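# Move the sand core from mould to plywood board

## Task

Lift the long, round-nosed sand core out of its seat in the mould, set it on the empty plywood board next to the mould so its flat block faces down, and release it.

## Robot and tools

ROBOT. Two arms, left_arm and right_arm, each with six joints and a parallel gripper. Every per-joint list, in commands and in results, uses this order: waist, shoulder, elbow, wrist pitch, wrist yaw, wrist roll, then the gripper. Stated joint ranges in rad: waist -2.618 to 3.054, shoulder 0.000 to 3.142, elbow 0.000 to 3.142, wrist pitch -1.571 to 1.571, wrist yaw -1.571 to 1.571, wrist roll -2.094 to 2.094. The true end of each joint may sit up to 0.036 rad on either side of these values.

FRAME. All reported poses share one world frame. Its origin is on the table surface midway between the arms. +z is up, +x points out across the table, and left_arm sits on the +y side. The arm names do not indicate sides of a camera picture. On each gripper the fingers extend along its local +z and close along its local y. The reported hand point lies between the finger pads, roughly 1 cm short of the tips. It can be somewhat wrong, especially when the arm is stretched far.

ROW LAYOUT. A row is one flat list of 14 numbers, each in [-1, 1], covering both arms even if only one moves: left_arm's 6 joint values and its opening, then right_arm's 6 joint values and its opening. Joint values are scaled offsets, not poses. A value of 1.0 means 1.202 rad at the waist, 1.258 at the shoulder, 1.238 at the elbow, 2.073 at wrist pitch, and 2.022 at wrist yaw and wrist roll. The opening is absolute: +1 is fully open and -1 is closed. You may optionally append 12 stiffness factors in [0, 1], left_arm's six joints then right_arm's six, for 26 numbers in total. Each factor multiplies that joint's position gain and stays in force until replaced.

execute_actions(actions). This takes a list of actions. Each action is a list of at most 15 rows, and each row lasts one control step of 1/30 s. If an action has fewer than 15 rows, its last row repeats until 15 steps have run. The offsets in every row of an action are counted from the joint angles at the start of that action, not from the row before. For the first action, that means the angles in the latest result. An empty list only returns the current state and images. If an action would push any joint more than 0.036 rad beyond its stated end, measured from the starting angles, that action is rejected for both arms. A malformed action, or a first action that fails this test, rejects the whole call and nothing moves. A joint sent past its real end is stopped there, and the line "joint sent to its limit" may then appear. Joint speed is capped: each step's target stays within 0.202 rad (waist), 0.258 (shoulder), 0.238 (elbow), 0.573 (wrist pitch) or 0.522 (yaw, roll) of the measured angle. All targets are also scaled back if they would carry the hand more than 70 mm. Large offsets therefore need several actions, and an unfinished motion has to be commanded again. Zero offsets can let an arm sag. To hold it, command it back to the angles you want.

move(target, speed, blocking). target is one row in the same layout. Its offsets are counted from the Joint positions in the latest result that lists them. speed, in rad/s from 0.01 to 2 with a default of 0.5, is the peak rate of the joint with the farthest to travel. All joints progress together, so the hand traces a curve. A path takes 0.5 to 10 s and is cut off at 10 s. The path does not avoid obstacles or the other arm. Openings are applied at the start. The result adds a move: line giving the ending (done, off_target, moving, held, fault), limits=held or limits=none, and each arm's joint farthest from its target. With blocking=false you get a reply after 0.5 s. You must then use wait or stop before sending further actions or moves.

wait(seconds) runs 0 to 10 s while the last commands are held. stop() brakes a running move, and the fingers keep moving. zoom_image(camera, region) enlarges part of the newest image from cam_left_wrist or cam_right_wrist. region is [x0, y0, x1, y1] in pixels, at most 504 by 504. finished_scene(scene) ends the scene with the given number and cannot be undone.

RESULTS. Each arm's pose is given as end_effector_position (m) and end_effector_quat_wxyz. Joint positions and Joint velocities list the joints in rad and rad/s, then the finger gap in m (0.094 means fully open). Joint targets gives the angles currently being driven toward. grip_measured gives the measured opening on the command scale, accurate to about 1 mm. Other lines: step readings, HELD when part of a row was withheld, "joint command not followed" when a clearance check altered targets, joint torques (offset and noisy), MOTOR HOT at 75 °C, and OVER-TEMPERATURE FAULT when an arm stops or drops. Images come from cam_left_wrist and then cam_right_wrist, each 504x504. The calibration above gives their intrinsics and world-to-camera transforms.

GRIPPING AND CARE. To hold the core securely, command an opening about 0.03 below grip_measured. A smaller margin gives a lighter grip. Pad force tops out near 50 to 62 N. Outside forces may briefly pull on the held core or nudge loose items. Do not drop the core or knock anything off the table, do not let the arms touch or press each other, and approach contacts slowly. A target set well beyond a contact presses harder, as does higher speed. Long holding under load heats the motors. Once the core rests block-down on the board, open the gripper and move clear before calling finished_scene.

Each tool is called after "Emit:" as name([rows], argument=value, ...), one row to a line, values as JSON.

## Session

Emit:
execute_actions(actions=[])

Scene clock: 0.00 s.
left_arm: end_effector_position=(+0.3886, +0.2815, +0.3553) grip_measured=+1.000 end_effector_quat_wxyz=(+0.686, -0.059, +0.719, +0.100) | right_arm: end_effector_position=(+0.3618, -0.4186, +0.1044) grip_measured=+1.000 end_effector_quat_wxyz=(+0.071, +0.653, +0.710, +0.254)
Joint names: [waist, shoulder, elbow, wrist pitch, wrist yaw, wrist roll]
Joint positions: left_arm=[-0.556  1.104  0.91   0.143 -0.697  0.031  0.094] | right_arm=[-0.809  1.951  1.562 -0.957 -0.488  0.925  0.094]
Joint velocities: left_arm=[-0.007 -0.017 -0.022 -0.066 -0.022  0.022  0.   ] | right_arm=[ 0.002 -0.007 -0.002 -0.066 -0.007 -0.007  0.   ]
Joint torques (N m, as the arm reports them, + toward a larger angle): no reading
Motor temperatures (°C, as the motors report them): left_arm=[28 27 27 26 29 27] | right_arm=[27 28 27 29 26 27]
Joint targets: left_arm=[-0.556 1.099 0.913 0.129 -0.697 0.030] | right_arm=[-0.809 1.946 1.567 -0.960 -0.490 0.921]
Joint stiffness scale: left_arm=[1. 1. 1. 1. 1. 1.] | right_arm=[1. 1. 1. 1. 1. 1.]

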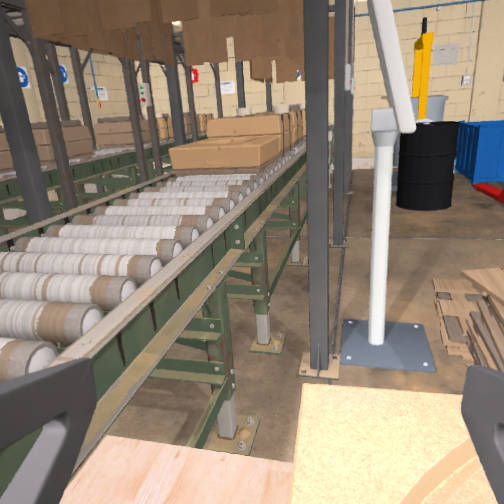

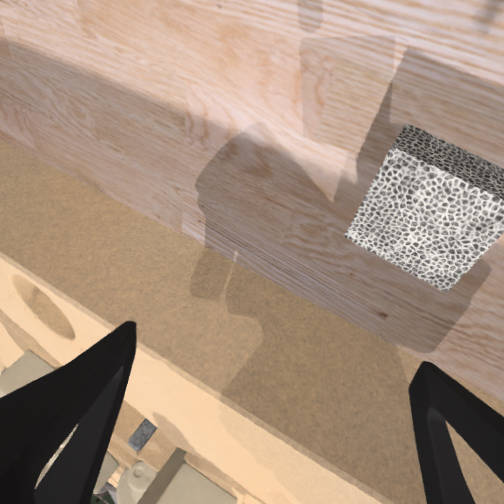

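Emit:
move(target=[0,0,0.1,-0.6,0.345,0,1,0.8,-0.6,-0.4,-0.05,0.241,-0.457,1], speed=1)

Scene clock: 3.40 s.
left_arm: end_effector_position=(+0.2369, +0.2315, +0.1627) grip_measured=+1.000 end_effector_quat_wxyz=(+0.195, +0.243, +0.949, -0.041) | right_arm: end_effector_position=(+0.2311, -0.1527, +0.1636) grip_measured=+1.000 end_effector_quat_wxyz=(+0.193, -0.159, +0.967, +0.037)
Joint names: [waist, shoulder, elbow, wrist pitch, wrist yaw, wrist roll]
Joint positions: left_arm=[-0.556  1.104  1.012 -1.078 -0.005  0.031  0.094] | right_arm=[ 0.145  1.218  1.084 -1.041 -0.006  0.012  0.094]
Joint velocities: left_arm=[-0.012 -0.002 -0.002  0.022  0.051  0.125  0.   ] | right_arm=[-0.017 -0.002  0.007 -0.066 -0.007 -0.037  0.   ]
Joint torques (N m, as the arm reports them, + toward a larger angle): left_arm=[ 0.09 -2.6   8.58  0.5   0.11 -0.06] | right_arm=[ 0.6  -5.51  5.43  0.67  0.02 -0.09]
Motor temperatures (°C, as the motors report them): left_arm=[28 27 28 26 29 27] | right_arm=[27 29 27 29 26 27]
Joint targets: left_arm=[-0.556 1.104 1.033 -1.101 0.001 0.031] | right_arm=[0.153 1.196 1.067 -1.061 -0.000 0.001]
Joint stiffness scale: left_arm=[1. 1. 1. 1. 1. 1.] | right_arm=[1. 1. 1. 1. 1. 1.]
move: off_target (left_arm, right_arm); limits=none; left_arm: farthest joint: the wrist pitch, 0.023 radians from its target (1.244 radians at the start); right_arm: farthest joint: the shoulder, 0.022 radians from its target (0.755 radians at the start)
camera_calibration (this result's frames):
cam_left_wrist: T_world_to_cam=[[-0.448432, -0.893138, -0.0348398, 0.328086], [-0.888204, 0.449639, -0.0944398, 0.155464], [0.100013, -0.011405, -0.994921, 0.244677], [0, 0, 0, 1]] pos_world=[0.260737, 0.225914, 0.269547]
cam_right_wrist: T_world_to_cam=[[0.468604, -0.883083, 0.0239955, -0.239834], [-0.875573, -0.460666, 0.145459, 0.149645], [-0.117399, -0.0891727, -0.989073, 0.302093], [0, 0, 0, 1]] pos_world=[0.278877, -0.115918, 0.28278]

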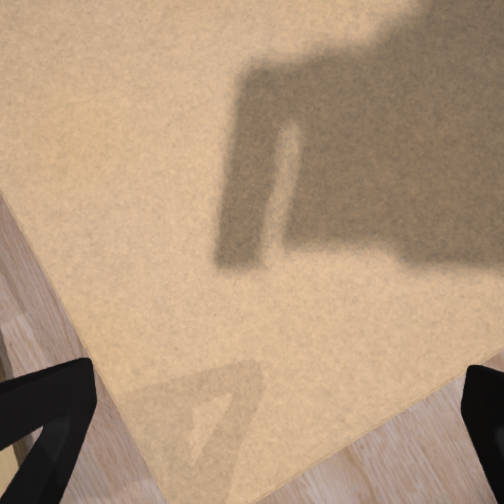

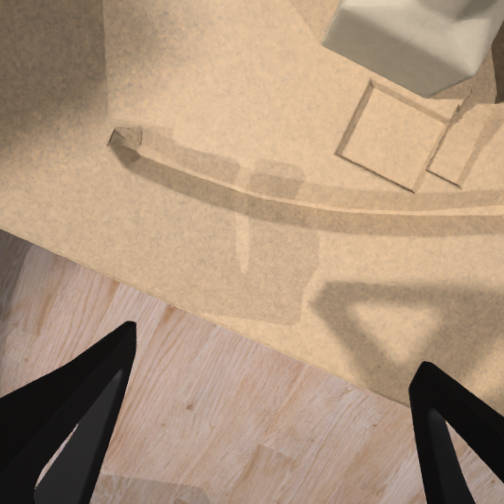

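Emit:
move(target=[0.3,0,0.45,-0.2,0,0,1,-0.2,0,0.45,-0.2,0,0,1], speed=1)

Emit:
wait(seconds=0.5)

Scene clock: 6.27 s.
left_arm: end_effector_position=(+0.2402, +0.3161, +0.3036) grip_measured=+1.000 end_effector_quat_wxyz=(+0.273, +0.073, +0.959, -0.010) | right_arm: end_effector_position=(+0.2292, -0.2163, +0.3044) grip_measured=+1.000 end_effector_quat_wxyz=(+0.267, -0.046, +0.962, +0.018)
Joint names: [waist, shoulder, elbow, wrist pitch, wrist yaw, wrist roll]
Joint positions: left_arm=[-0.209  1.104  1.554 -1.467 -0.005  0.031  0.094] | right_arm=[-0.086  1.218  1.62  -1.431 -0.006  0.011  0.094]
Joint velocities: left_arm=[ 0.002  0.017  0.007 -0.007  0.022 -0.007  0.   ] | right_arm=[ 0.002 -0.007 -0.007  0.022 -0.022 -0.051  0.   ]
Joint torques (N m, as the arm reports them, + toward a larger angle): left_arm=[ 1.18 -1.22  6.89  0.76  0.02 -0.04] | right_arm=[-0.6  -2.26  7.19  0.9  -0.02  0.01]
Motor temperatures (°C, as the motors report them): left_arm=[28 27 28 26 29 27] | right_arm=[27 29 27 29 26 27]
Joint targets: left_arm=[-0.196 1.104 1.569 -1.492 -0.005 0.031] | right_arm=[-0.095 1.218 1.640 -1.456 -0.006 0.011]
Joint stiffness scale: left_arm=[1. 1. 1. 1. 1. 1.] | right_arm=[1. 1. 1. 1. 1. 1.]
move: off_target (left_arm, right_arm); limits=none; left_arm: farthest joint: the wrist pitch, 0.025 radians from its target (0.414 radians at the start); right_arm: farthest joint: the wrist pitch, 0.025 radians from its target (0.415 radians at the start)
camera_calibration (this result's frames):
cam_left_wrist: T_world_to_cam=[[-0.112044, -0.993125, -0.0338996, 0.360643], [-0.962436, 0.116945, -0.245032, 0.302394], [0.247312, 0.00517191, -0.968922, 0.336953], [0, 0, 0, 1]] pos_world=[0.24811, 0.321058, 0.412804]
cam_right_wrist: T_world_to_cam=[[0.249177, -0.967349, 0.0463386, -0.273252], [-0.968406, -0.249376, 0.00153506, 0.209012], [0.0100708, -0.045257, -0.998925, 0.418668], [0, 0, 0, 1]] pos_world=[0.266281, -0.19326, 0.430559]

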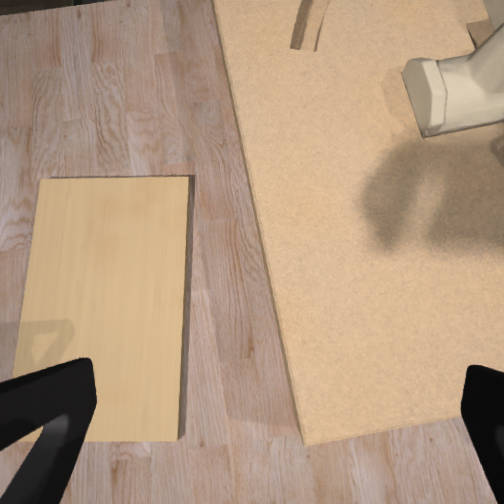

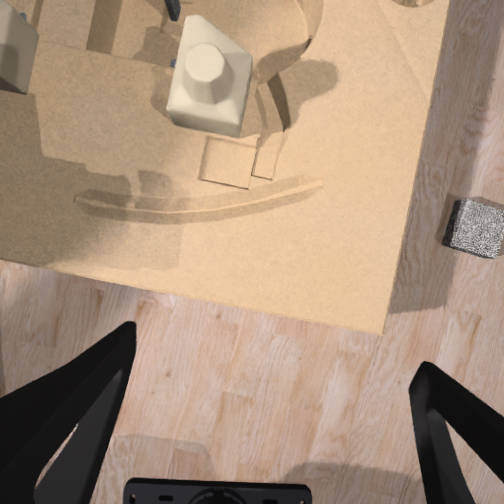

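Scene clock: 6.77 s.
left_arm: end_effector_position=(+0.2401, +0.3161, +0.3035) grip_measured=+1.000 end_effector_quat_wxyz=(+0.273, +0.073, +0.959, -0.010) | right_arm: end_effector_position=(+0.2291, -0.2163, +0.3043) grip_measured=+1.000 end_effector_quat_wxyz=(+0.267, -0.046, +0.962, +0.018)
Joint names: [waist, shoulder, elbow, wrist pitch, wrist yaw, wrist roll]
Joint positions: left_arm=[-0.209  1.104  1.554 -1.468 -0.005  0.031  0.094] | right_arm=[-0.086  1.218  1.62  -1.431 -0.006  0.011  0.094]
Joint velocities: left_arm=[ 0.007 -0.007  0.002  0.007 -0.037 -0.081  0.   ] | right_arm=[ 0.002  0.002 -0.012  0.007  0.037  0.066  0.   ]
Joint torques (N m, as the arm reports them, + toward a larger angle): left_arm=[ 1.07 -1.23  6.84  0.73  0.03 -0.04] | right_arm=[-0.61 -2.28  7.17  0.89 -0.03  0.01]
Motor temperatures (°C, as the motors report them): left_arm=[28 27 28 26 29 27] | right_arm=[27 29 28 29 26 27]
Joint targets: left_arm=[-0.196 1.104 1.569 -1.492 -0.005 0.031] | right_arm=[-0.095 1.218 1.640 -1.456 -0.006 0.011]
Joint stiffness scale: left_arm=[1. 1. 1. 1. 1. 1.] | right_arm=[1. 1. 1. 1. 1. 1.]
wait: 0.50 s; at rest by 0.17 s
camera_calibration (this result's frames):
cam_left_wrist: T_world_to_cam=[[-0.112056, -0.993123, -0.0339038, 0.360646], [-0.962529, 0.116957, -0.244662, 0.30221], [0.246945, 0.00521742, -0.969015, 0.337027], [0, 0, 0, 1]] pos_world=[0.248072, 0.321062, 0.412751]
cam_right_wrist: T_world_to_cam=[[0.249195, -0.967347, 0.046283, -0.273225], [-0.968405, -0.249376, 0.00191246, 0.208817], [0.00969185, -0.0452973, -0.998927, 0.418698], [0, 0, 0, 1]] pos_world=[0.266248, -0.193263, 0.430495]

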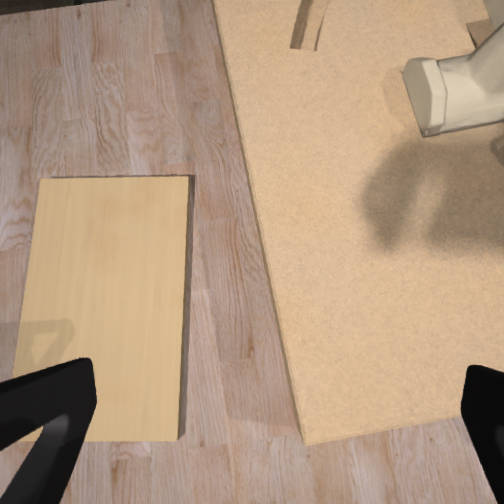

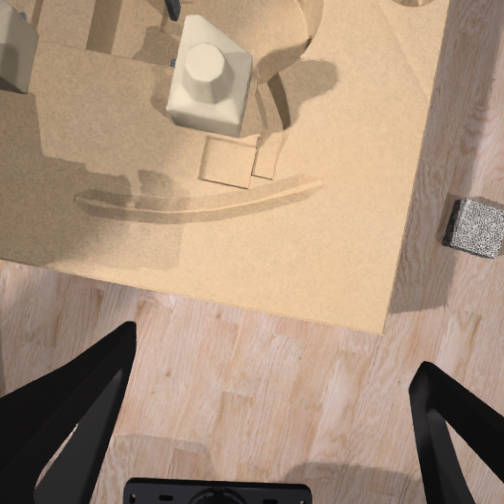

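Emit:
move(target=[-0.4,0.45,0.45,0,0,0,1,-0.6,-0.4,-0.4,0,0,0,1], speed=1)

Scene clock: 10.20 s.
left_arm: end_effector_position=(+0.3235, +0.1354, +0.3238) grip_measured=+1.000 end_effector_quat_wxyz=(+0.256, +0.297, +0.917, -0.072) | right_arm: end_effector_position=(+0.1009, -0.3332, +0.2359) grip_measured=+1.000 end_effector_quat_wxyz=(+0.260, +0.292, +0.917, -0.079)
Joint names: [waist, shoulder, elbow, wrist pitch, wrist yaw, wrist roll]
Joint positions: left_arm=[-0.682  1.666  2.091 -1.457 -0.005  0.031  0.094] | right_arm=[-0.797  0.737  1.142 -1.426 -0.002  0.011  0.094]
Joint velocities: left_arm=[-0.002 -0.017 -0.007 -0.007 -0.037 -0.022  0.   ] | right_arm=[-0.002  0.007  0.002 -0.007 -0.007 -0.066  0.   ]
Joint torques (N m, as the arm reports them, + toward a larger angle): left_arm=[-0.52 -7.23  7.32  0.86  0.05 -0.06] | right_arm=[-0.65 -0.17  4.44  1.12 -0.06  0.  ]
Motor temperatures (°C, as the motors report them): left_arm=[28 28 29 27 29 27] | right_arm=[27 29 28 30 26 27]
Joint targets: left_arm=[-0.689 1.670 2.111 -1.468 -0.005 0.031] | right_arm=[-0.807 0.715 1.124 -1.431 -0.006 0.011]
Joint stiffness scale: left_arm=[1. 1. 1. 1. 1. 1.] | right_arm=[1. 1. 1. 1. 1. 1.]
move: off_target (right_arm); limits=none; left_arm: farthest joint: the elbow, 0.020 radians from its target (0.557 radians at the start); right_arm: farthest joint: the shoulder, 0.022 radians from its target (0.503 radians at the start)
camera_calibration (this result's frames):
cam_left_wrist: T_world_to_cam=[[-0.552294, -0.832953, -0.0340606, 0.312015], [-0.806609, 0.544255, -0.230582, 0.295696], [0.210601, -0.0998753, -0.972457, 0.364108], [0, 0, 0, 1]] pos_world=[0.334153, 0.135325, 0.432889]
cam_right_wrist: T_world_to_cam=[[-0.444748, -0.894231, 0.0505073, -0.257773], [-0.895505, 0.445002, -0.00672105, 0.281634], [-0.0164657, -0.0482187, -0.998701, 0.347886], [0, 0, 0, 1]] pos_world=[0.143289, -0.339061, 0.362346]

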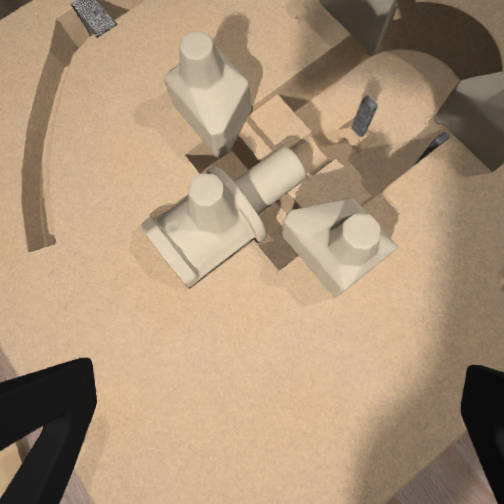

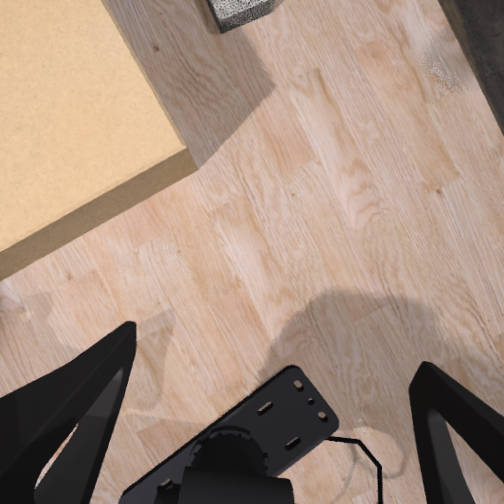

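Emit:
move(target=[0.09,0.425,0.215,0.05,0,0,1,0,0,0,0,0,0,1], speed=0.7)

Scene clock: 17.07 s.
left_arm: end_effector_position=(+0.4512, +0.1082, +0.1899) grip_measured=+1.000 end_effector_quat_wxyz=(+0.167, +0.256, +0.951, -0.037) | right_arm: end_effector_position=(+0.1009, -0.3332, +0.2359) grip_measured=+1.000 end_effector_quat_wxyz=(+0.260, +0.292, +0.917, -0.079)
Joint names: [waist, shoulder, elbow, wrist pitch, wrist yaw, wrist roll]
Joint positions: left_arm=[-0.582  2.203  2.336 -1.36  -0.005  0.031  0.094] | right_arm=[-0.797  0.737  1.142 -1.426 -0.002  0.011  0.094]
Joint velocities: left_arm=[-0.007  0.007  0.012 -0.007 -0.022  0.051  0.   ] | right_arm=[ 0.002 -0.002  0.007  0.007 -0.022  0.007  0.   ]
Joint torques (N m, as the arm reports them, + toward a larger angle): left_arm=[  0.83 -13.9    7.97   0.7    0.04  -0.02] | right_arm=[ 0.04  1.94  5.68  1.18 -0.02  0.01]
Motor temperatures (°C, as the motors report them): left_arm=[28 28 29 27 29 27] | right_arm=[27 28 28 30 26 27]
Joint targets: left_arm=[-0.574 2.201 2.357 -1.353 -0.005 0.031] | right_arm=[-0.797 0.737 1.142 -1.426 -0.002 0.011]
Joint stiffness scale: left_arm=[1. 1. 1. 1. 1. 1.] | right_arm=[1. 1. 1. 1. 1. 1.]
move: off_target (left_arm); limits=none; left_arm: farthest joint: the elbow, 0.021 radians from its target (0.266 radians at the start); right_arm: farthest joint: the waist, 0.000 radians from its target (0.000 radians at the start)
camera_calibration (this result's frames):
cam_left_wrist: T_world_to_cam=[[-0.472716, -0.880501, -0.0354594, 0.324789], [-0.879755, 0.473866, -0.0384954, 0.386821], [0.0506982, 0.0129982, -0.998629, 0.269178], [0, 0, 0, 1]] pos_world=[0.480194, 0.0991771, 0.295217]
cam_right_wrist: T_world_to_cam=[[-0.444748, -0.894231, 0.0505073, -0.257773], [-0.895505, 0.445002, -0.00672105, 0.281634], [-0.0164657, -0.0482187, -0.998701, 0.347886], [0, 0, 0, 1]] pos_world=[0.143289, -0.339061, 0.362346]

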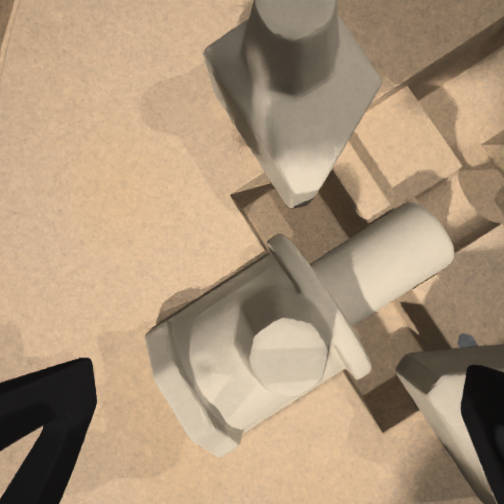

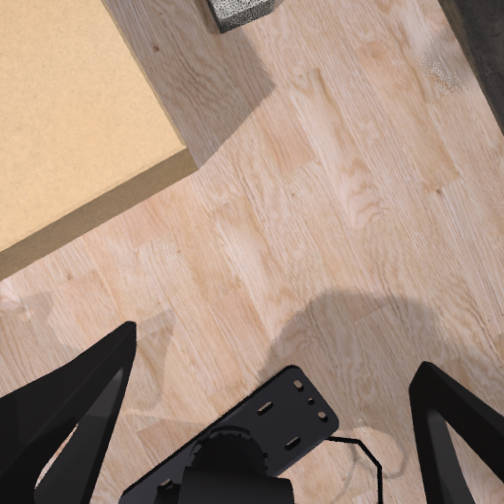

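Emit:
move(target=[-0.012,-0.06,-0.24,0.117,0,0,0.2,0,0,0,0,0,0,1], speed=0.3)

Scene clock: 20.67 s.
left_arm: end_effector_position=(+0.4550, +0.1062, +0.1411) grip_measured=+0.202 end_effector_quat_wxyz=(+0.168, +0.256, +0.951, -0.037) | right_arm: end_effector_position=(+0.1009, -0.3332, +0.2359) grip_measured=+1.000 end_effector_quat_wxyz=(+0.260, +0.292, +0.917, -0.079)
Joint names: [waist, shoulder, elbow, wrist pitch, wrist yaw, wrist roll]
Joint positions: left_arm=[-0.582  2.151  2.052 -1.125 -0.005  0.031  0.056] | right_arm=[-0.797  0.737  1.142 -1.426 -0.002  0.011  0.094]
Joint velocities: left_arm=[-0.002 -0.007 -0.007 -0.022  0.022  0.022 -0.   ] | right_arm=[ 0.002  0.017  0.002  0.066  0.022 -0.007  0.   ]
Joint torques (N m, as the arm reports them, + toward a larger angle): left_arm=[ -1.04 -15.82   5.82   0.69   0.04  -0.04] | right_arm=[ 0.05  1.95  5.7   1.19 -0.02  0.  ]
Motor temperatures (°C, as the motors report them): left_arm=[28 30 29 27 29 27] | right_arm=[27 28 28 31 26 27]
Joint targets: left_arm=[-0.596 2.127 2.039 -1.117 -0.005 0.031] | right_arm=[-0.797 0.737 1.142 -1.426 -0.002 0.011]
Joint stiffness scale: left_arm=[1. 1. 1. 1. 1. 1.] | right_arm=[1. 1. 1. 1. 1. 1.]
move: off_target (left_arm); limits=none; left_arm: farthest joint: the shoulder, 0.024 radians from its target (0.075 radians at the start); right_arm: farthest joint: the waist, 0.000 radians from its target (0.000 radians at the start)
camera_calibration (this result's frames):
cam_left_wrist: T_world_to_cam=[[-0.472656, -0.880533, -0.0354521, 0.323018], [-0.879689, 0.47383, -0.0404012, 0.389449], [0.0523729, 0.0120909, -0.998554, 0.219618], [0, 0, 0, 1]] pos_world=[0.483768, 0.0972405, 0.246487]
cam_right_wrist: T_world_to_cam=[[-0.444748, -0.894231, 0.0505073, -0.257773], [-0.895505, 0.445002, -0.00672105, 0.281634], [-0.0164657, -0.0482187, -0.998701, 0.347886], [0, 0, 0, 1]] pos_world=[0.143289, -0.339061, 0.362346]

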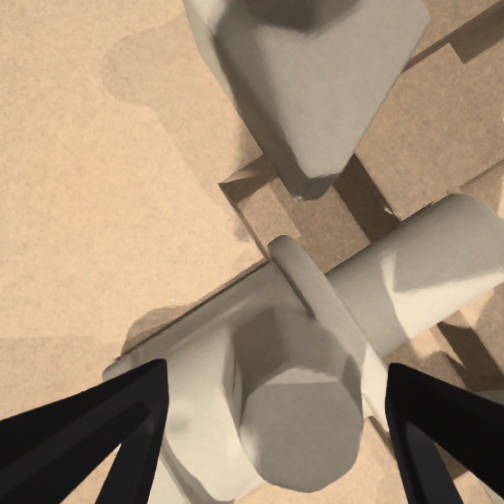

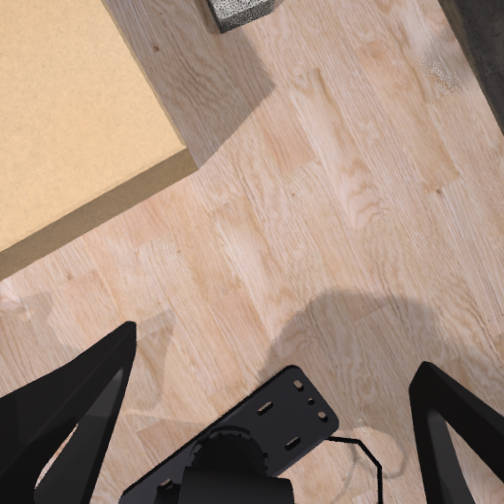

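Emit:
move(target=[-0.02,-0.042,-0.048,0.013,0,0,0.2,0,0,0,0,0,0,1], speed=0.2)

Emit:
move(target=[0,-0.01,0,0,0,0,-0.45,0,0,0,0,0,0,1])

Scene clock: 22.70 s.
left_arm: end_effector_position=(+0.4473, +0.1026, +0.1435) grip_measured=+0.202 end_effector_quat_wxyz=(+0.172, +0.263, +0.949, -0.039) | right_arm: end_effector_position=(+0.1009, -0.3332, +0.2359) grip_measured=+1.000 end_effector_quat_wxyz=(+0.260, +0.292, +0.917, -0.079)
Joint names: [waist, shoulder, elbow, wrist pitch, wrist yaw, wrist roll]
Joint positions: left_arm=[-0.596  2.119  2.008 -1.106 -0.005  0.031  0.056] | right_arm=[-0.797  0.737  1.142 -1.426 -0.002  0.011  0.094]
Joint velocities: left_arm=[-0.012  0.017  0.007 -0.007  0.007 -0.066  0.   ] | right_arm=[-0.002 -0.002 -0.012 -0.066 -0.037 -0.066  0.   ]
Joint torques (N m, as the arm reports them, + toward a larger angle): left_arm=[ -0.82 -15.14   5.63   0.73   0.04  -0.03] | right_arm=[ 0.04  1.96  5.68  1.18 -0.02  0.  ]
Motor temperatures (°C, as the motors report them): left_arm=[28 30 29 27 29 27] | right_arm=[27 28 28 31 26 27]
Joint targets: left_arm=[-0.606 2.099 1.993 -1.098 -0.005 0.031] | right_arm=[-0.797 0.737 1.142 -1.426 -0.002 0.011]
Joint stiffness scale: left_arm=[1. 1. 1. 1. 1. 1.] | right_arm=[1. 1. 1. 1. 1. 1.]
move: done; limits=none; left_arm: farthest joint: the shoulder, 0.020 radians from its target (0.053 radians at the start); right_arm: farthest joint: the waist, 0.000 radians from its target (0.000 radians at the start)
camera_calibration (this result's frames):
cam_left_wrist: T_world_to_cam=[[-0.484456, -0.874098, -0.03542, 0.320962], [-0.872789, 0.485692, -0.0484043, 0.381303], [0.0595133, 0.00746441, -0.9982, 0.219744], [0, 0, 0, 1]] pos_world=[0.475211, 0.0937162, 0.249173]
cam_right_wrist: T_world_to_cam=[[-0.444748, -0.894231, 0.0505073, -0.257773], [-0.895505, 0.445002, -0.00672105, 0.281634], [-0.0164657, -0.0482187, -0.998701, 0.347886], [0, 0, 0, 1]] pos_world=[0.143289, -0.339061, 0.362346]

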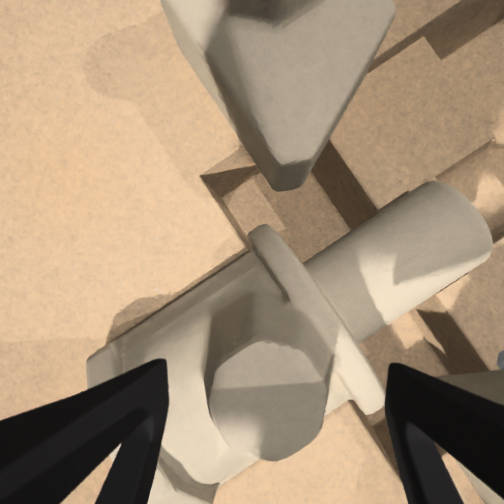

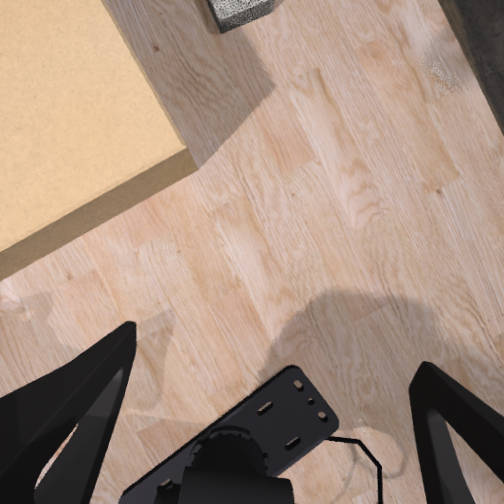

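Scene clock: 23.40 s.
left_arm: end_effector_position=(+0.4483, +0.1037, +0.1437) grip_measured=-0.356 end_effector_quat_wxyz=(+0.173, +0.262, +0.949, -0.036) | right_arm: end_effector_position=(+0.1009, -0.3332, +0.2359) grip_measured=+1.000 end_effector_quat_wxyz=(+0.260, +0.292, +0.917, -0.079)
Joint names: [waist, shoulder, elbow, wrist pitch, wrist yaw, wrist roll]
Joint positions: left_arm=[-0.595  2.119  2.008 -1.104 -0.013  0.032  0.03 ] | right_arm=[-0.797  0.737  1.142 -1.426 -0.002  0.011  0.094]
Joint velocities: left_arm=[-0.012 -0.022 -0.007 -0.007  0.051 -0.066 -0.001] | right_arm=[ 0.002 -0.002 -0.002  0.007 -0.037  0.007  0.   ]
Joint torques (N m, as the arm reports them, + toward a larger angle): left_arm=[  0.08 -14.63   6.91   0.64   0.08  -0.04] | right_arm=[ 0.03  1.94  5.71  1.18 -0.02  0.  ]
Motor temperatures (°C, as the motors report them): left_arm=[28 31 29 27 29 27] | right_arm=[27 28 28 31 26 27]
Joint targets: left_arm=[-0.596 2.106 2.008 -1.106 -0.005 0.031] | right_arm=[-0.797 0.737 1.142 -1.426 -0.002 0.011]
Joint stiffness scale: left_arm=[1. 1. 1. 1. 1. 1.] | right_arm=[1. 1. 1. 1. 1. 1.]
move: done; limits=none; left_arm: farthest joint: the shoulder, 0.012 radians from its target (0.012 radians at the start); right_arm: farthest joint: the waist, 0.000 radians from its target (0.000 radians at the start)
camera_calibration (this result's frames):
cam_left_wrist: T_world_to_cam=[[-0.482978, -0.874589, -0.0427334, 0.322884], [-0.873262, 0.484685, -0.0499351, 0.3822], [0.0643849, 0.0131999, -0.997838, 0.216985], [0, 0, 0, 1]] pos_world=[0.475736, 0.0942798, 0.249399]
cam_right_wrist: T_world_to_cam=[[-0.444748, -0.894231, 0.0505073, -0.257773], [-0.895505, 0.445002, -0.00672105, 0.281634], [-0.0164657, -0.0482187, -0.998701, 0.347886], [0, 0, 0, 1]] pos_world=[0.143289, -0.339061, 0.362346]

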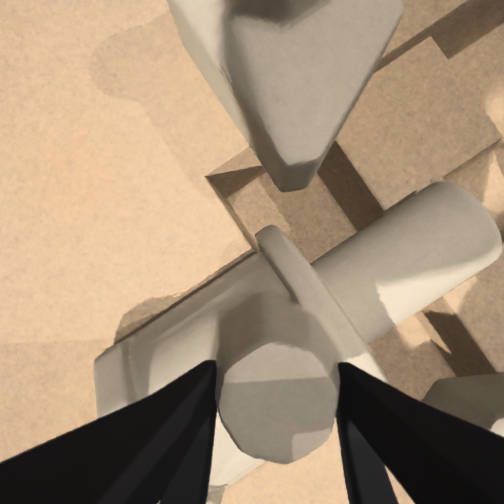

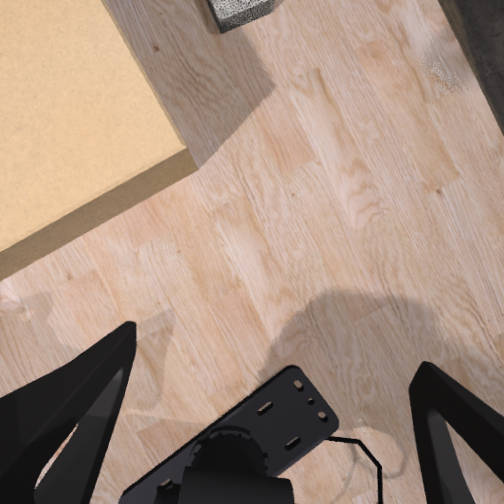

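Emit:
move(target=[0,0,0,0,0,0,-0.1,0,0,0,0,0,0,1])

Emit:
move(target=[0,0.016,0.033,0,0,0,-0.1,0,0,0,0,0,0,1], speed=0.1)

Emit:
move(target=[0,-0.005,0.005,0,0,0,-0.41,0,0,0,0,0,0,1])

Emit:
move(target=[0,0.045,0.26,-0.123,0,0,-0.41,0,0,0,0,0,0,1], speed=0.15)

Scene clock: 25.87 s.
left_arm: end_effector_position=(+0.4484, +0.1037, +0.1437) grip_measured=-0.102 end_effector_quat_wxyz=(+0.174, +0.262, +0.949, -0.036) | right_arm: end_effector_position=(+0.1009, -0.3332, +0.2359) grip_measured=+1.000 end_effector_quat_wxyz=(+0.260, +0.292, +0.917, -0.079)
Joint names: [waist, shoulder, elbow, wrist pitch, wrist yaw, wrist roll]
Joint positions: left_arm=[-0.595  2.119  2.008 -1.104 -0.013  0.032  0.042] | right_arm=[-0.797  0.737  1.142 -1.426 -0.002  0.011  0.094]
Joint velocities: left_arm=[-0.002 -0.022 -0.007  0.007 -0.037  0.051  0.   ] | right_arm=[-0.002 -0.017 -0.002 -0.022 -0.022 -0.007  0.   ]
Joint torques (N m, as the arm reports them, + toward a larger angle): left_arm=[  0.18 -13.61   6.92   0.63   0.02  -0.03] | right_arm=[ 0.05  1.95  5.69  1.18 -0.03  0.  ]
Motor temperatures (°C, as the motors report them): left_arm=[28 31 29 27 29 27] | right_arm=[27 28 28 31 26 27]
Joint targets: left_arm=[-0.595 2.119 2.008 -1.104 -0.013 0.032] | right_arm=[-0.797 0.737 1.142 -1.426 -0.002 0.011]
Joint stiffness scale: left_arm=[1. 1. 1. 1. 1. 1.] | right_arm=[1. 1. 1. 1. 1. 1.]
move: done; limits=none; left_arm: farthest joint: the waist, 0.000 radians from its target (0.000 radians at the start); right_arm: farthest joint: the waist, 0.000 radians from its target (0.000 radians at the start)
camera_calibration (this result's frames):
cam_left_wrist: T_world_to_cam=[[-0.48284, -0.874648, -0.0430885, 0.322948], [-0.873301, 0.484575, -0.0503172, 0.382374], [0.0648895, 0.0133341, -0.997803, 0.216767], [0, 0, 0, 1]] pos_world=[0.475794, 0.0942863, 0.249446]
cam_right_wrist: T_world_to_cam=[[-0.444748, -0.894231, 0.0505073, -0.257773], [-0.895505, 0.445002, -0.00672105, 0.281634], [-0.0164657, -0.0482187, -0.998701, 0.347886], [0, 0, 0, 1]] pos_world=[0.143289, -0.339061, 0.362346]

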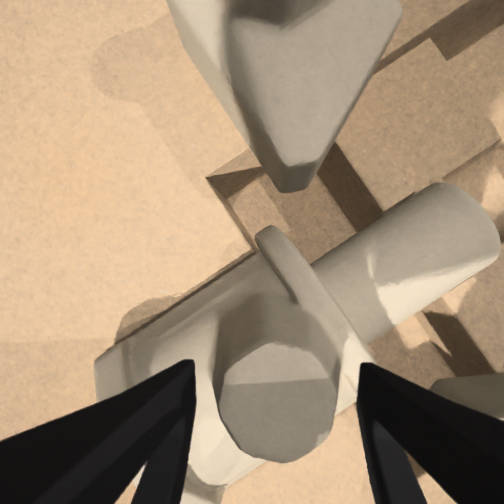

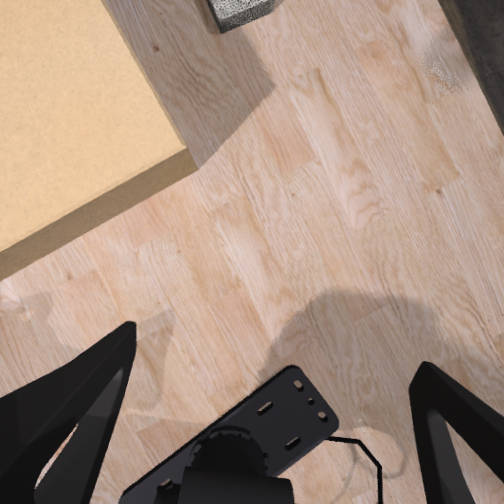

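Scene clock: 26.67 s.
left_arm: end_effector_position=(+0.4522, +0.1017, +0.1511) grip_measured=-0.102 end_effector_quat_wxyz=(+0.184, +0.262, +0.947, -0.038) | right_arm: end_effector_position=(+0.1009, -0.3332, +0.2359) grip_measured=+1.000 end_effector_quat_wxyz=(+0.260, +0.292, +0.917, -0.079)
Joint names: [waist, shoulder, elbow, wrist pitch, wrist yaw, wrist roll]
Joint positions: left_arm=[-0.595  2.119  2.03  -1.104 -0.013  0.032  0.042] | right_arm=[-0.797  0.737  1.142 -1.426 -0.002  0.011  0.094]
Joint velocities: left_arm=[-0.002  0.002  0.002 -0.007  0.022 -0.081 -0.   ] | right_arm=[ 0.007 -0.012 -0.002  0.007 -0.022 -0.081  0.   ]
Joint torques (N m, as the arm reports them, + toward a larger angle): left_arm=[  0.02 -11.85   8.39   0.7    0.01  -0.04] | right_arm=[ 0.04  1.96  5.68  1.19 -0.02  0.  ]
Motor temperatures (°C, as the motors report them): left_arm=[28 31 29 27 29 27] | right_arm=[27 28 28 31 26 27]
Joint targets: left_arm=[-0.595 2.139 2.049 -1.104 -0.013 0.032] | right_arm=[-0.797 0.737 1.142 -1.426 -0.002 0.011]
Joint stiffness scale: left_arm=[1. 1. 1. 1. 1. 1.] | right_arm=[1. 1. 1. 1. 1. 1.]
move: off_target (left_arm); limits=none; left_arm: farthest joint: the shoulder, 0.021 radians from its target (0.021 radians at the start); right_arm: farthest joint: the waist, 0.000 radians from its target (0.000 radians at the start)
camera_calibration (this result's frames):
cam_left_wrist: T_world_to_cam=[[-0.482023, -0.875104, -0.04296, 0.3229], [-0.87214, 0.483926, -0.0720201, 0.389838], [0.0838145, 0.00275176, -0.996478, 0.216221], [0, 0, 0, 1]] pos_world=[0.477517, 0.0933232, 0.257408]
cam_right_wrist: T_world_to_cam=[[-0.444748, -0.894231, 0.0505073, -0.257773], [-0.895505, 0.445002, -0.00672105, 0.281634], [-0.0164657, -0.0482187, -0.998701, 0.347886], [0, 0, 0, 1]] pos_world=[0.143289, -0.339061, 0.362346]

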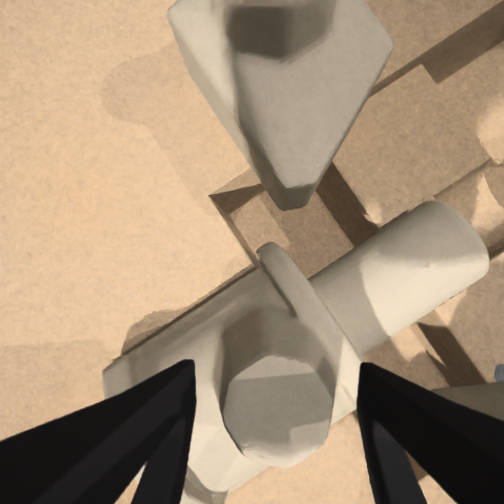

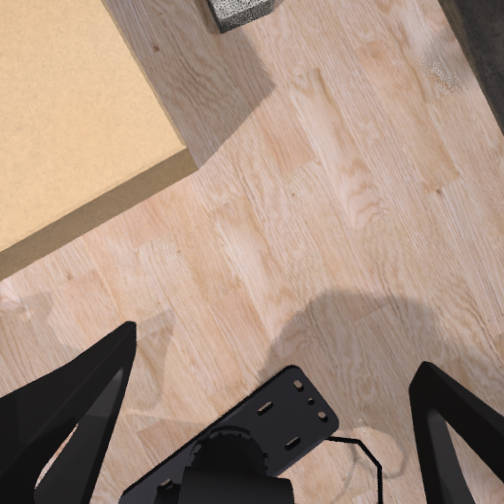

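Scene clock: 27.37 s.
left_arm: end_effector_position=(+0.4521, +0.1015, +0.1511) grip_measured=-0.396 end_effector_quat_wxyz=(+0.184, +0.262, +0.947, -0.039) | right_arm: end_effector_position=(+0.1009, -0.3332, +0.2359) grip_measured=+1.000 end_effector_quat_wxyz=(+0.260, +0.292, +0.917, -0.079)
Joint names: [waist, shoulder, elbow, wrist pitch, wrist yaw, wrist roll]
Joint positions: left_arm=[-0.595  2.119  2.03  -1.104 -0.012  0.032  0.028] | right_arm=[-0.797  0.737  1.142 -1.426 -0.002  0.011  0.094]
Joint velocities: left_arm=[-0.002  0.022  0.002  0.022  0.007 -0.022  0.   ] | right_arm=[-0.002 -0.007 -0.002 -0.007  0.066 -0.022  0.   ]
Joint torques (N m, as the arm reports them, + toward a larger angle): left_arm=[  0.05 -14.1    7.32   0.68  -0.01  -0.02] | right_arm=[ 0.05  1.96  5.7   1.18 -0.03  0.  ]
Motor temperatures (°C, as the motors report them): left_arm=[28 31 29 27 29 27] | right_arm=[27 28 28 31 26 27]
Joint targets: left_arm=[-0.595 2.112 2.036 -1.104 -0.013 0.032] | right_arm=[-0.797 0.737 1.142 -1.426 -0.002 0.011]
Joint stiffness scale: left_arm=[1. 1. 1. 1. 1. 1.] | right_arm=[1. 1. 1. 1. 1. 1.]
move: done; limits=none; left_arm: farthest joint: the shoulder, 0.006 radians from its target (0.006 radians at the start); right_arm: farthest joint: the waist, 0.000 radians from its target (0.000 radians at the start)
camera_calibration (this result's frames):
cam_left_wrist: T_world_to_cam=[[-0.482285, -0.874995, -0.0422516, 0.322764], [-0.872029, 0.484127, -0.0720178, 0.389767], [0.0834704, 0.0021115, -0.996508, 0.216451], [0, 0, 0, 1]] pos_world=[0.477485, 0.0932629, 0.257402]
cam_right_wrist: T_world_to_cam=[[-0.444748, -0.894231, 0.0505073, -0.257773], [-0.895505, 0.445002, -0.00672105, 0.281634], [-0.0164657, -0.0482187, -0.998701, 0.347886], [0, 0, 0, 1]] pos_world=[0.143289, -0.339061, 0.362346]

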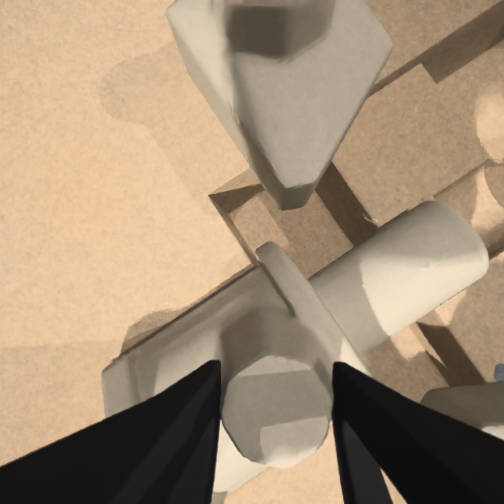

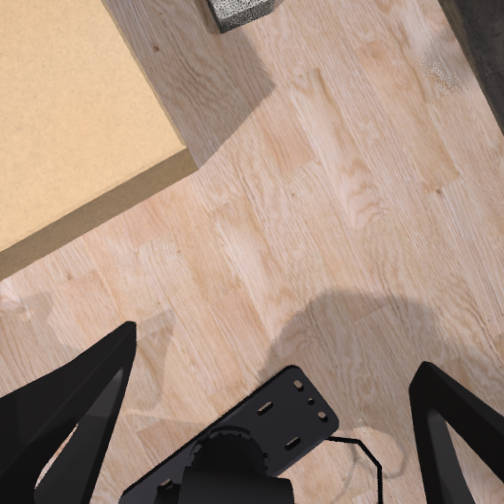

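Scene clock: 29.87 s.
left_arm: end_effector_position=(+0.4477, +0.1049, +0.1604) grip_measured=-0.397 end_effector_quat_wxyz=(+0.138, +0.265, +0.954, -0.025) | right_arm: end_effector_position=(+0.1009, -0.3332, +0.2359) grip_measured=+1.000 end_effector_quat_wxyz=(+0.260, +0.292, +0.917, -0.079)
Joint names: [waist, shoulder, elbow, wrist pitch, wrist yaw, wrist roll]
Joint positions: left_arm=[-0.595  2.235  2.288 -1.343 -0.017  0.034  0.028] | right_arm=[-0.797  0.737  1.142 -1.426 -0.002  0.011  0.094]
Joint velocities: left_arm=[ 0.002 -0.002  0.002  0.022  0.051 -0.051  0.   ] | right_arm=[-0.007 -0.007  0.002  0.022 -0.081  0.037  0.   ]
Joint torques (N m, as the arm reports them, + toward a larger angle): left_arm=[  0.05 -19.29  11.5    0.35   0.11  -0.06] | right_arm=[ 0.03  1.95  5.67  1.18 -0.02  0.01]
Motor temperatures (°C, as the motors report them): left_arm=[28 32 30 27 29 27] | right_arm=[27 28 28 31 26 27]
Joint targets: left_arm=[-0.595 2.175 2.352 -1.359 -0.012 0.032] | right_arm=[-0.797 0.737 1.142 -1.426 -0.002 0.011]
Joint stiffness scale: left_arm=[1. 1. 1. 1. 1. 1.] | right_arm=[1. 1. 1. 1. 1. 1.]
move: off_target (left_arm); limits=none; left_arm: farthest joint: the elbow, 0.064 radians from its target (0.322 radians at the start); right_arm: farthest joint: the waist, 0.000 radians from its target (0.000 radians at the start)
camera_calibration (this result's frames):
cam_left_wrist: T_world_to_cam=[[-0.486292, -0.872501, -0.0475667, 0.326392], [-0.873796, 0.485619, 0.0255881, 0.36994], [0.000773652, 0.0540069, -0.99854, 0.258019], [0, 0, 0, 1]] pos_world=[0.481775, 0.0911926, 0.263702]
cam_right_wrist: T_world_to_cam=[[-0.444748, -0.894231, 0.0505073, -0.257773], [-0.895505, 0.445002, -0.00672105, 0.281634], [-0.0164657, -0.0482187, -0.998701, 0.347886], [0, 0, 0, 1]] pos_world=[0.143289, -0.339061, 0.362346]

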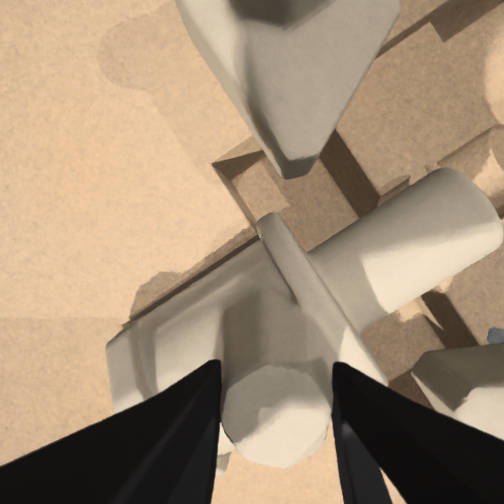

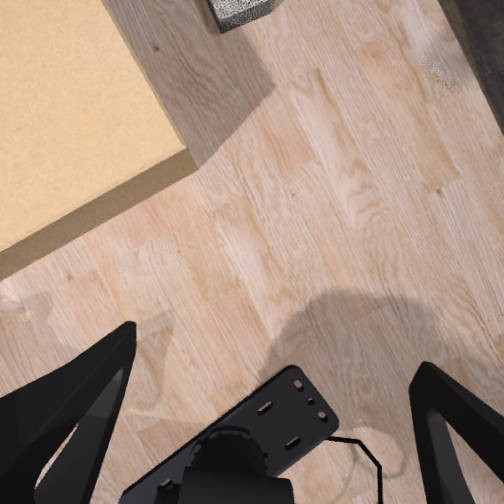

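Emit:
move(target=[0,-0.09,-0.208,0.118,0,0,-0.43,0,0,0,0,0,0,1], speed=0.25)

Emit:
move(target=[0,0,0,0,0,0,-0.1,0,0,0,0,0,0,1])

Scene clock: 32.40 s.
left_arm: end_effector_position=(+0.4533, +0.1017, +0.1509) grip_measured=-0.412 end_effector_quat_wxyz=(+0.181, +0.267, +0.946, -0.035) | right_arm: end_effector_position=(+0.1009, -0.3332, +0.2359) grip_measured=+1.000 end_effector_quat_wxyz=(+0.260, +0.292, +0.917, -0.079)
Joint names: [waist, shoulder, elbow, wrist pitch, wrist yaw, wrist roll]
Joint positions: left_arm=[-0.595  2.132  2.052 -1.12  -0.016  0.044  0.028] | right_arm=[-0.797  0.737  1.142 -1.426 -0.002  0.011  0.094]
Joint velocities: left_arm=[ 0.007 -0.022 -0.012 -0.022 -0.022  0.051  0.   ] | right_arm=[ 0.002  0.002  0.012 -0.007 -0.066  0.037  0.   ]
Joint torques (N m, as the arm reports them, + toward a larger angle): left_arm=[  0.08 -14.42   5.17   0.9    0.04  -0.11] | right_arm=[ 0.04  1.96  5.69  1.18 -0.02  0.01]
Motor temperatures (°C, as the motors report them): left_arm=[28 33 30 27 29 27] | right_arm=[27 28 28 32 26 27]
Joint targets: left_arm=[-0.595 2.122 2.030 -1.098 -0.017 0.034] | right_arm=[-0.797 0.737 1.142 -1.426 -0.002 0.011]
Joint stiffness scale: left_arm=[1. 1. 1. 1. 1. 1.] | right_arm=[1. 1. 1. 1. 1. 1.]
move: off_target (left_arm); limits=none; left_arm: farthest joint: the wrist pitch, 0.022 radians from its target (0.244 radians at the start); right_arm: farthest joint: the waist, 0.000 radians from its target (0.000 radians at the start)
camera_calibration (this result's frames):
cam_left_wrist: T_world_to_cam=[[-0.490644, -0.869896, -0.0504835, 0.328013], [-0.867548, 0.493091, -0.064982, 0.386712], [0.0814205, 0.0119138, -0.996609, 0.216163], [0, 0, 0, 1]] pos_world=[0.478829, 0.092078, 0.257119]
cam_right_wrist: T_world_to_cam=[[-0.444748, -0.894231, 0.0505073, -0.257773], [-0.895505, 0.445002, -0.00672105, 0.281634], [-0.0164657, -0.0482187, -0.998701, 0.347886], [0, 0, 0, 1]] pos_world=[0.143289, -0.339061, 0.362346]

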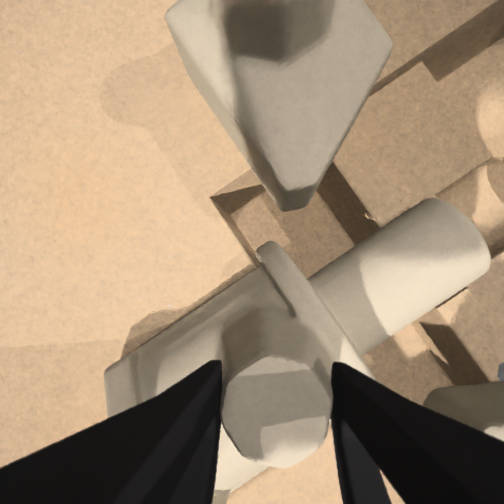

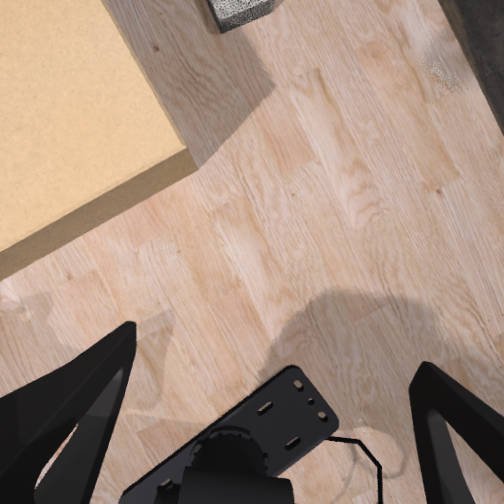

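Scene clock: 32.90 s.
left_arm: end_effector_position=(+0.4533, +0.1017, +0.1509) grip_measured=-0.102 end_effector_quat_wxyz=(+0.181, +0.267, +0.946, -0.035) | right_arm: end_effector_position=(+0.1009, -0.3332, +0.2359) grip_measured=+1.000 end_effector_quat_wxyz=(+0.260, +0.292, +0.917, -0.079)
Joint names: [waist, shoulder, elbow, wrist pitch, wrist yaw, wrist roll]
Joint positions: left_arm=[-0.595  2.132  2.052 -1.12  -0.016  0.044  0.042] | right_arm=[-0.797  0.737  1.142 -1.426 -0.002  0.011  0.094]
Joint velocities: left_arm=[-0.012  0.002  0.002  0.037 -0.037 -0.051 -0.   ] | right_arm=[-0.002 -0.002  0.002 -0.022 -0.11  -0.051  0.   ]
Joint torques (N m, as the arm reports them, + toward a larger angle): left_arm=[  0.07 -13.68   6.77   0.68   0.02  -0.05] | right_arm=[ 0.05  1.95  5.68  1.18 -0.02  0.01]
Motor temperatures (°C, as the motors report them): left_arm=[28 33 30 27 29 27] | right_arm=[27 28 28 32 26 27]
Joint targets: left_arm=[-0.595 2.132 2.052 -1.120 -0.017 0.044] | right_arm=[-0.797 0.737 1.142 -1.426 -0.002 0.011]
Joint stiffness scale: left_arm=[1. 1. 1. 1. 1. 1.] | right_arm=[1. 1. 1. 1. 1. 1.]
move: done; limits=none; left_arm: farthest joint: the waist, 0.000 radians from its target (0.000 radians at the start); right_arm: farthest joint: the waist, 0.000 radians from its target (0.000 radians at the start)
camera_calibration (this result's frames):
cam_left_wrist: T_world_to_cam=[[-0.49095, -0.869716, -0.0506216, 0.328154], [-0.867368, 0.493407, -0.0649748, 0.386597], [0.0814866, 0.0120082, -0.996602, 0.216123], [0, 0, 0, 1]] pos_world=[0.478819, 0.0920558, 0.257119]
cam_right_wrist: T_world_to_cam=[[-0.444748, -0.894231, 0.0505073, -0.257773], [-0.895505, 0.445002, -0.00672105, 0.281634], [-0.0164657, -0.0482187, -0.998701, 0.347886], [0, 0, 0, 1]] pos_world=[0.143289, -0.339061, 0.362346]

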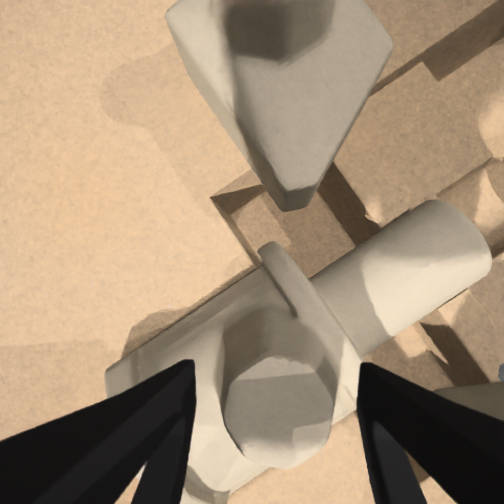

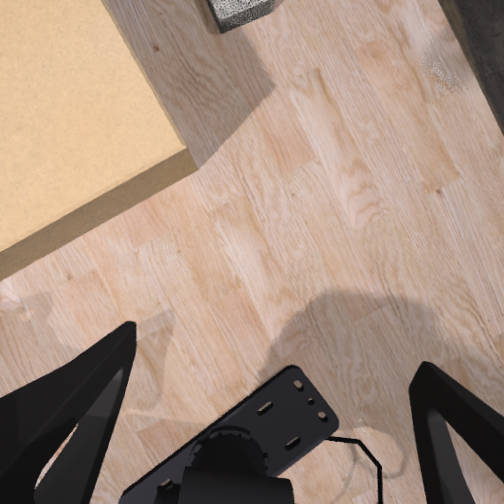

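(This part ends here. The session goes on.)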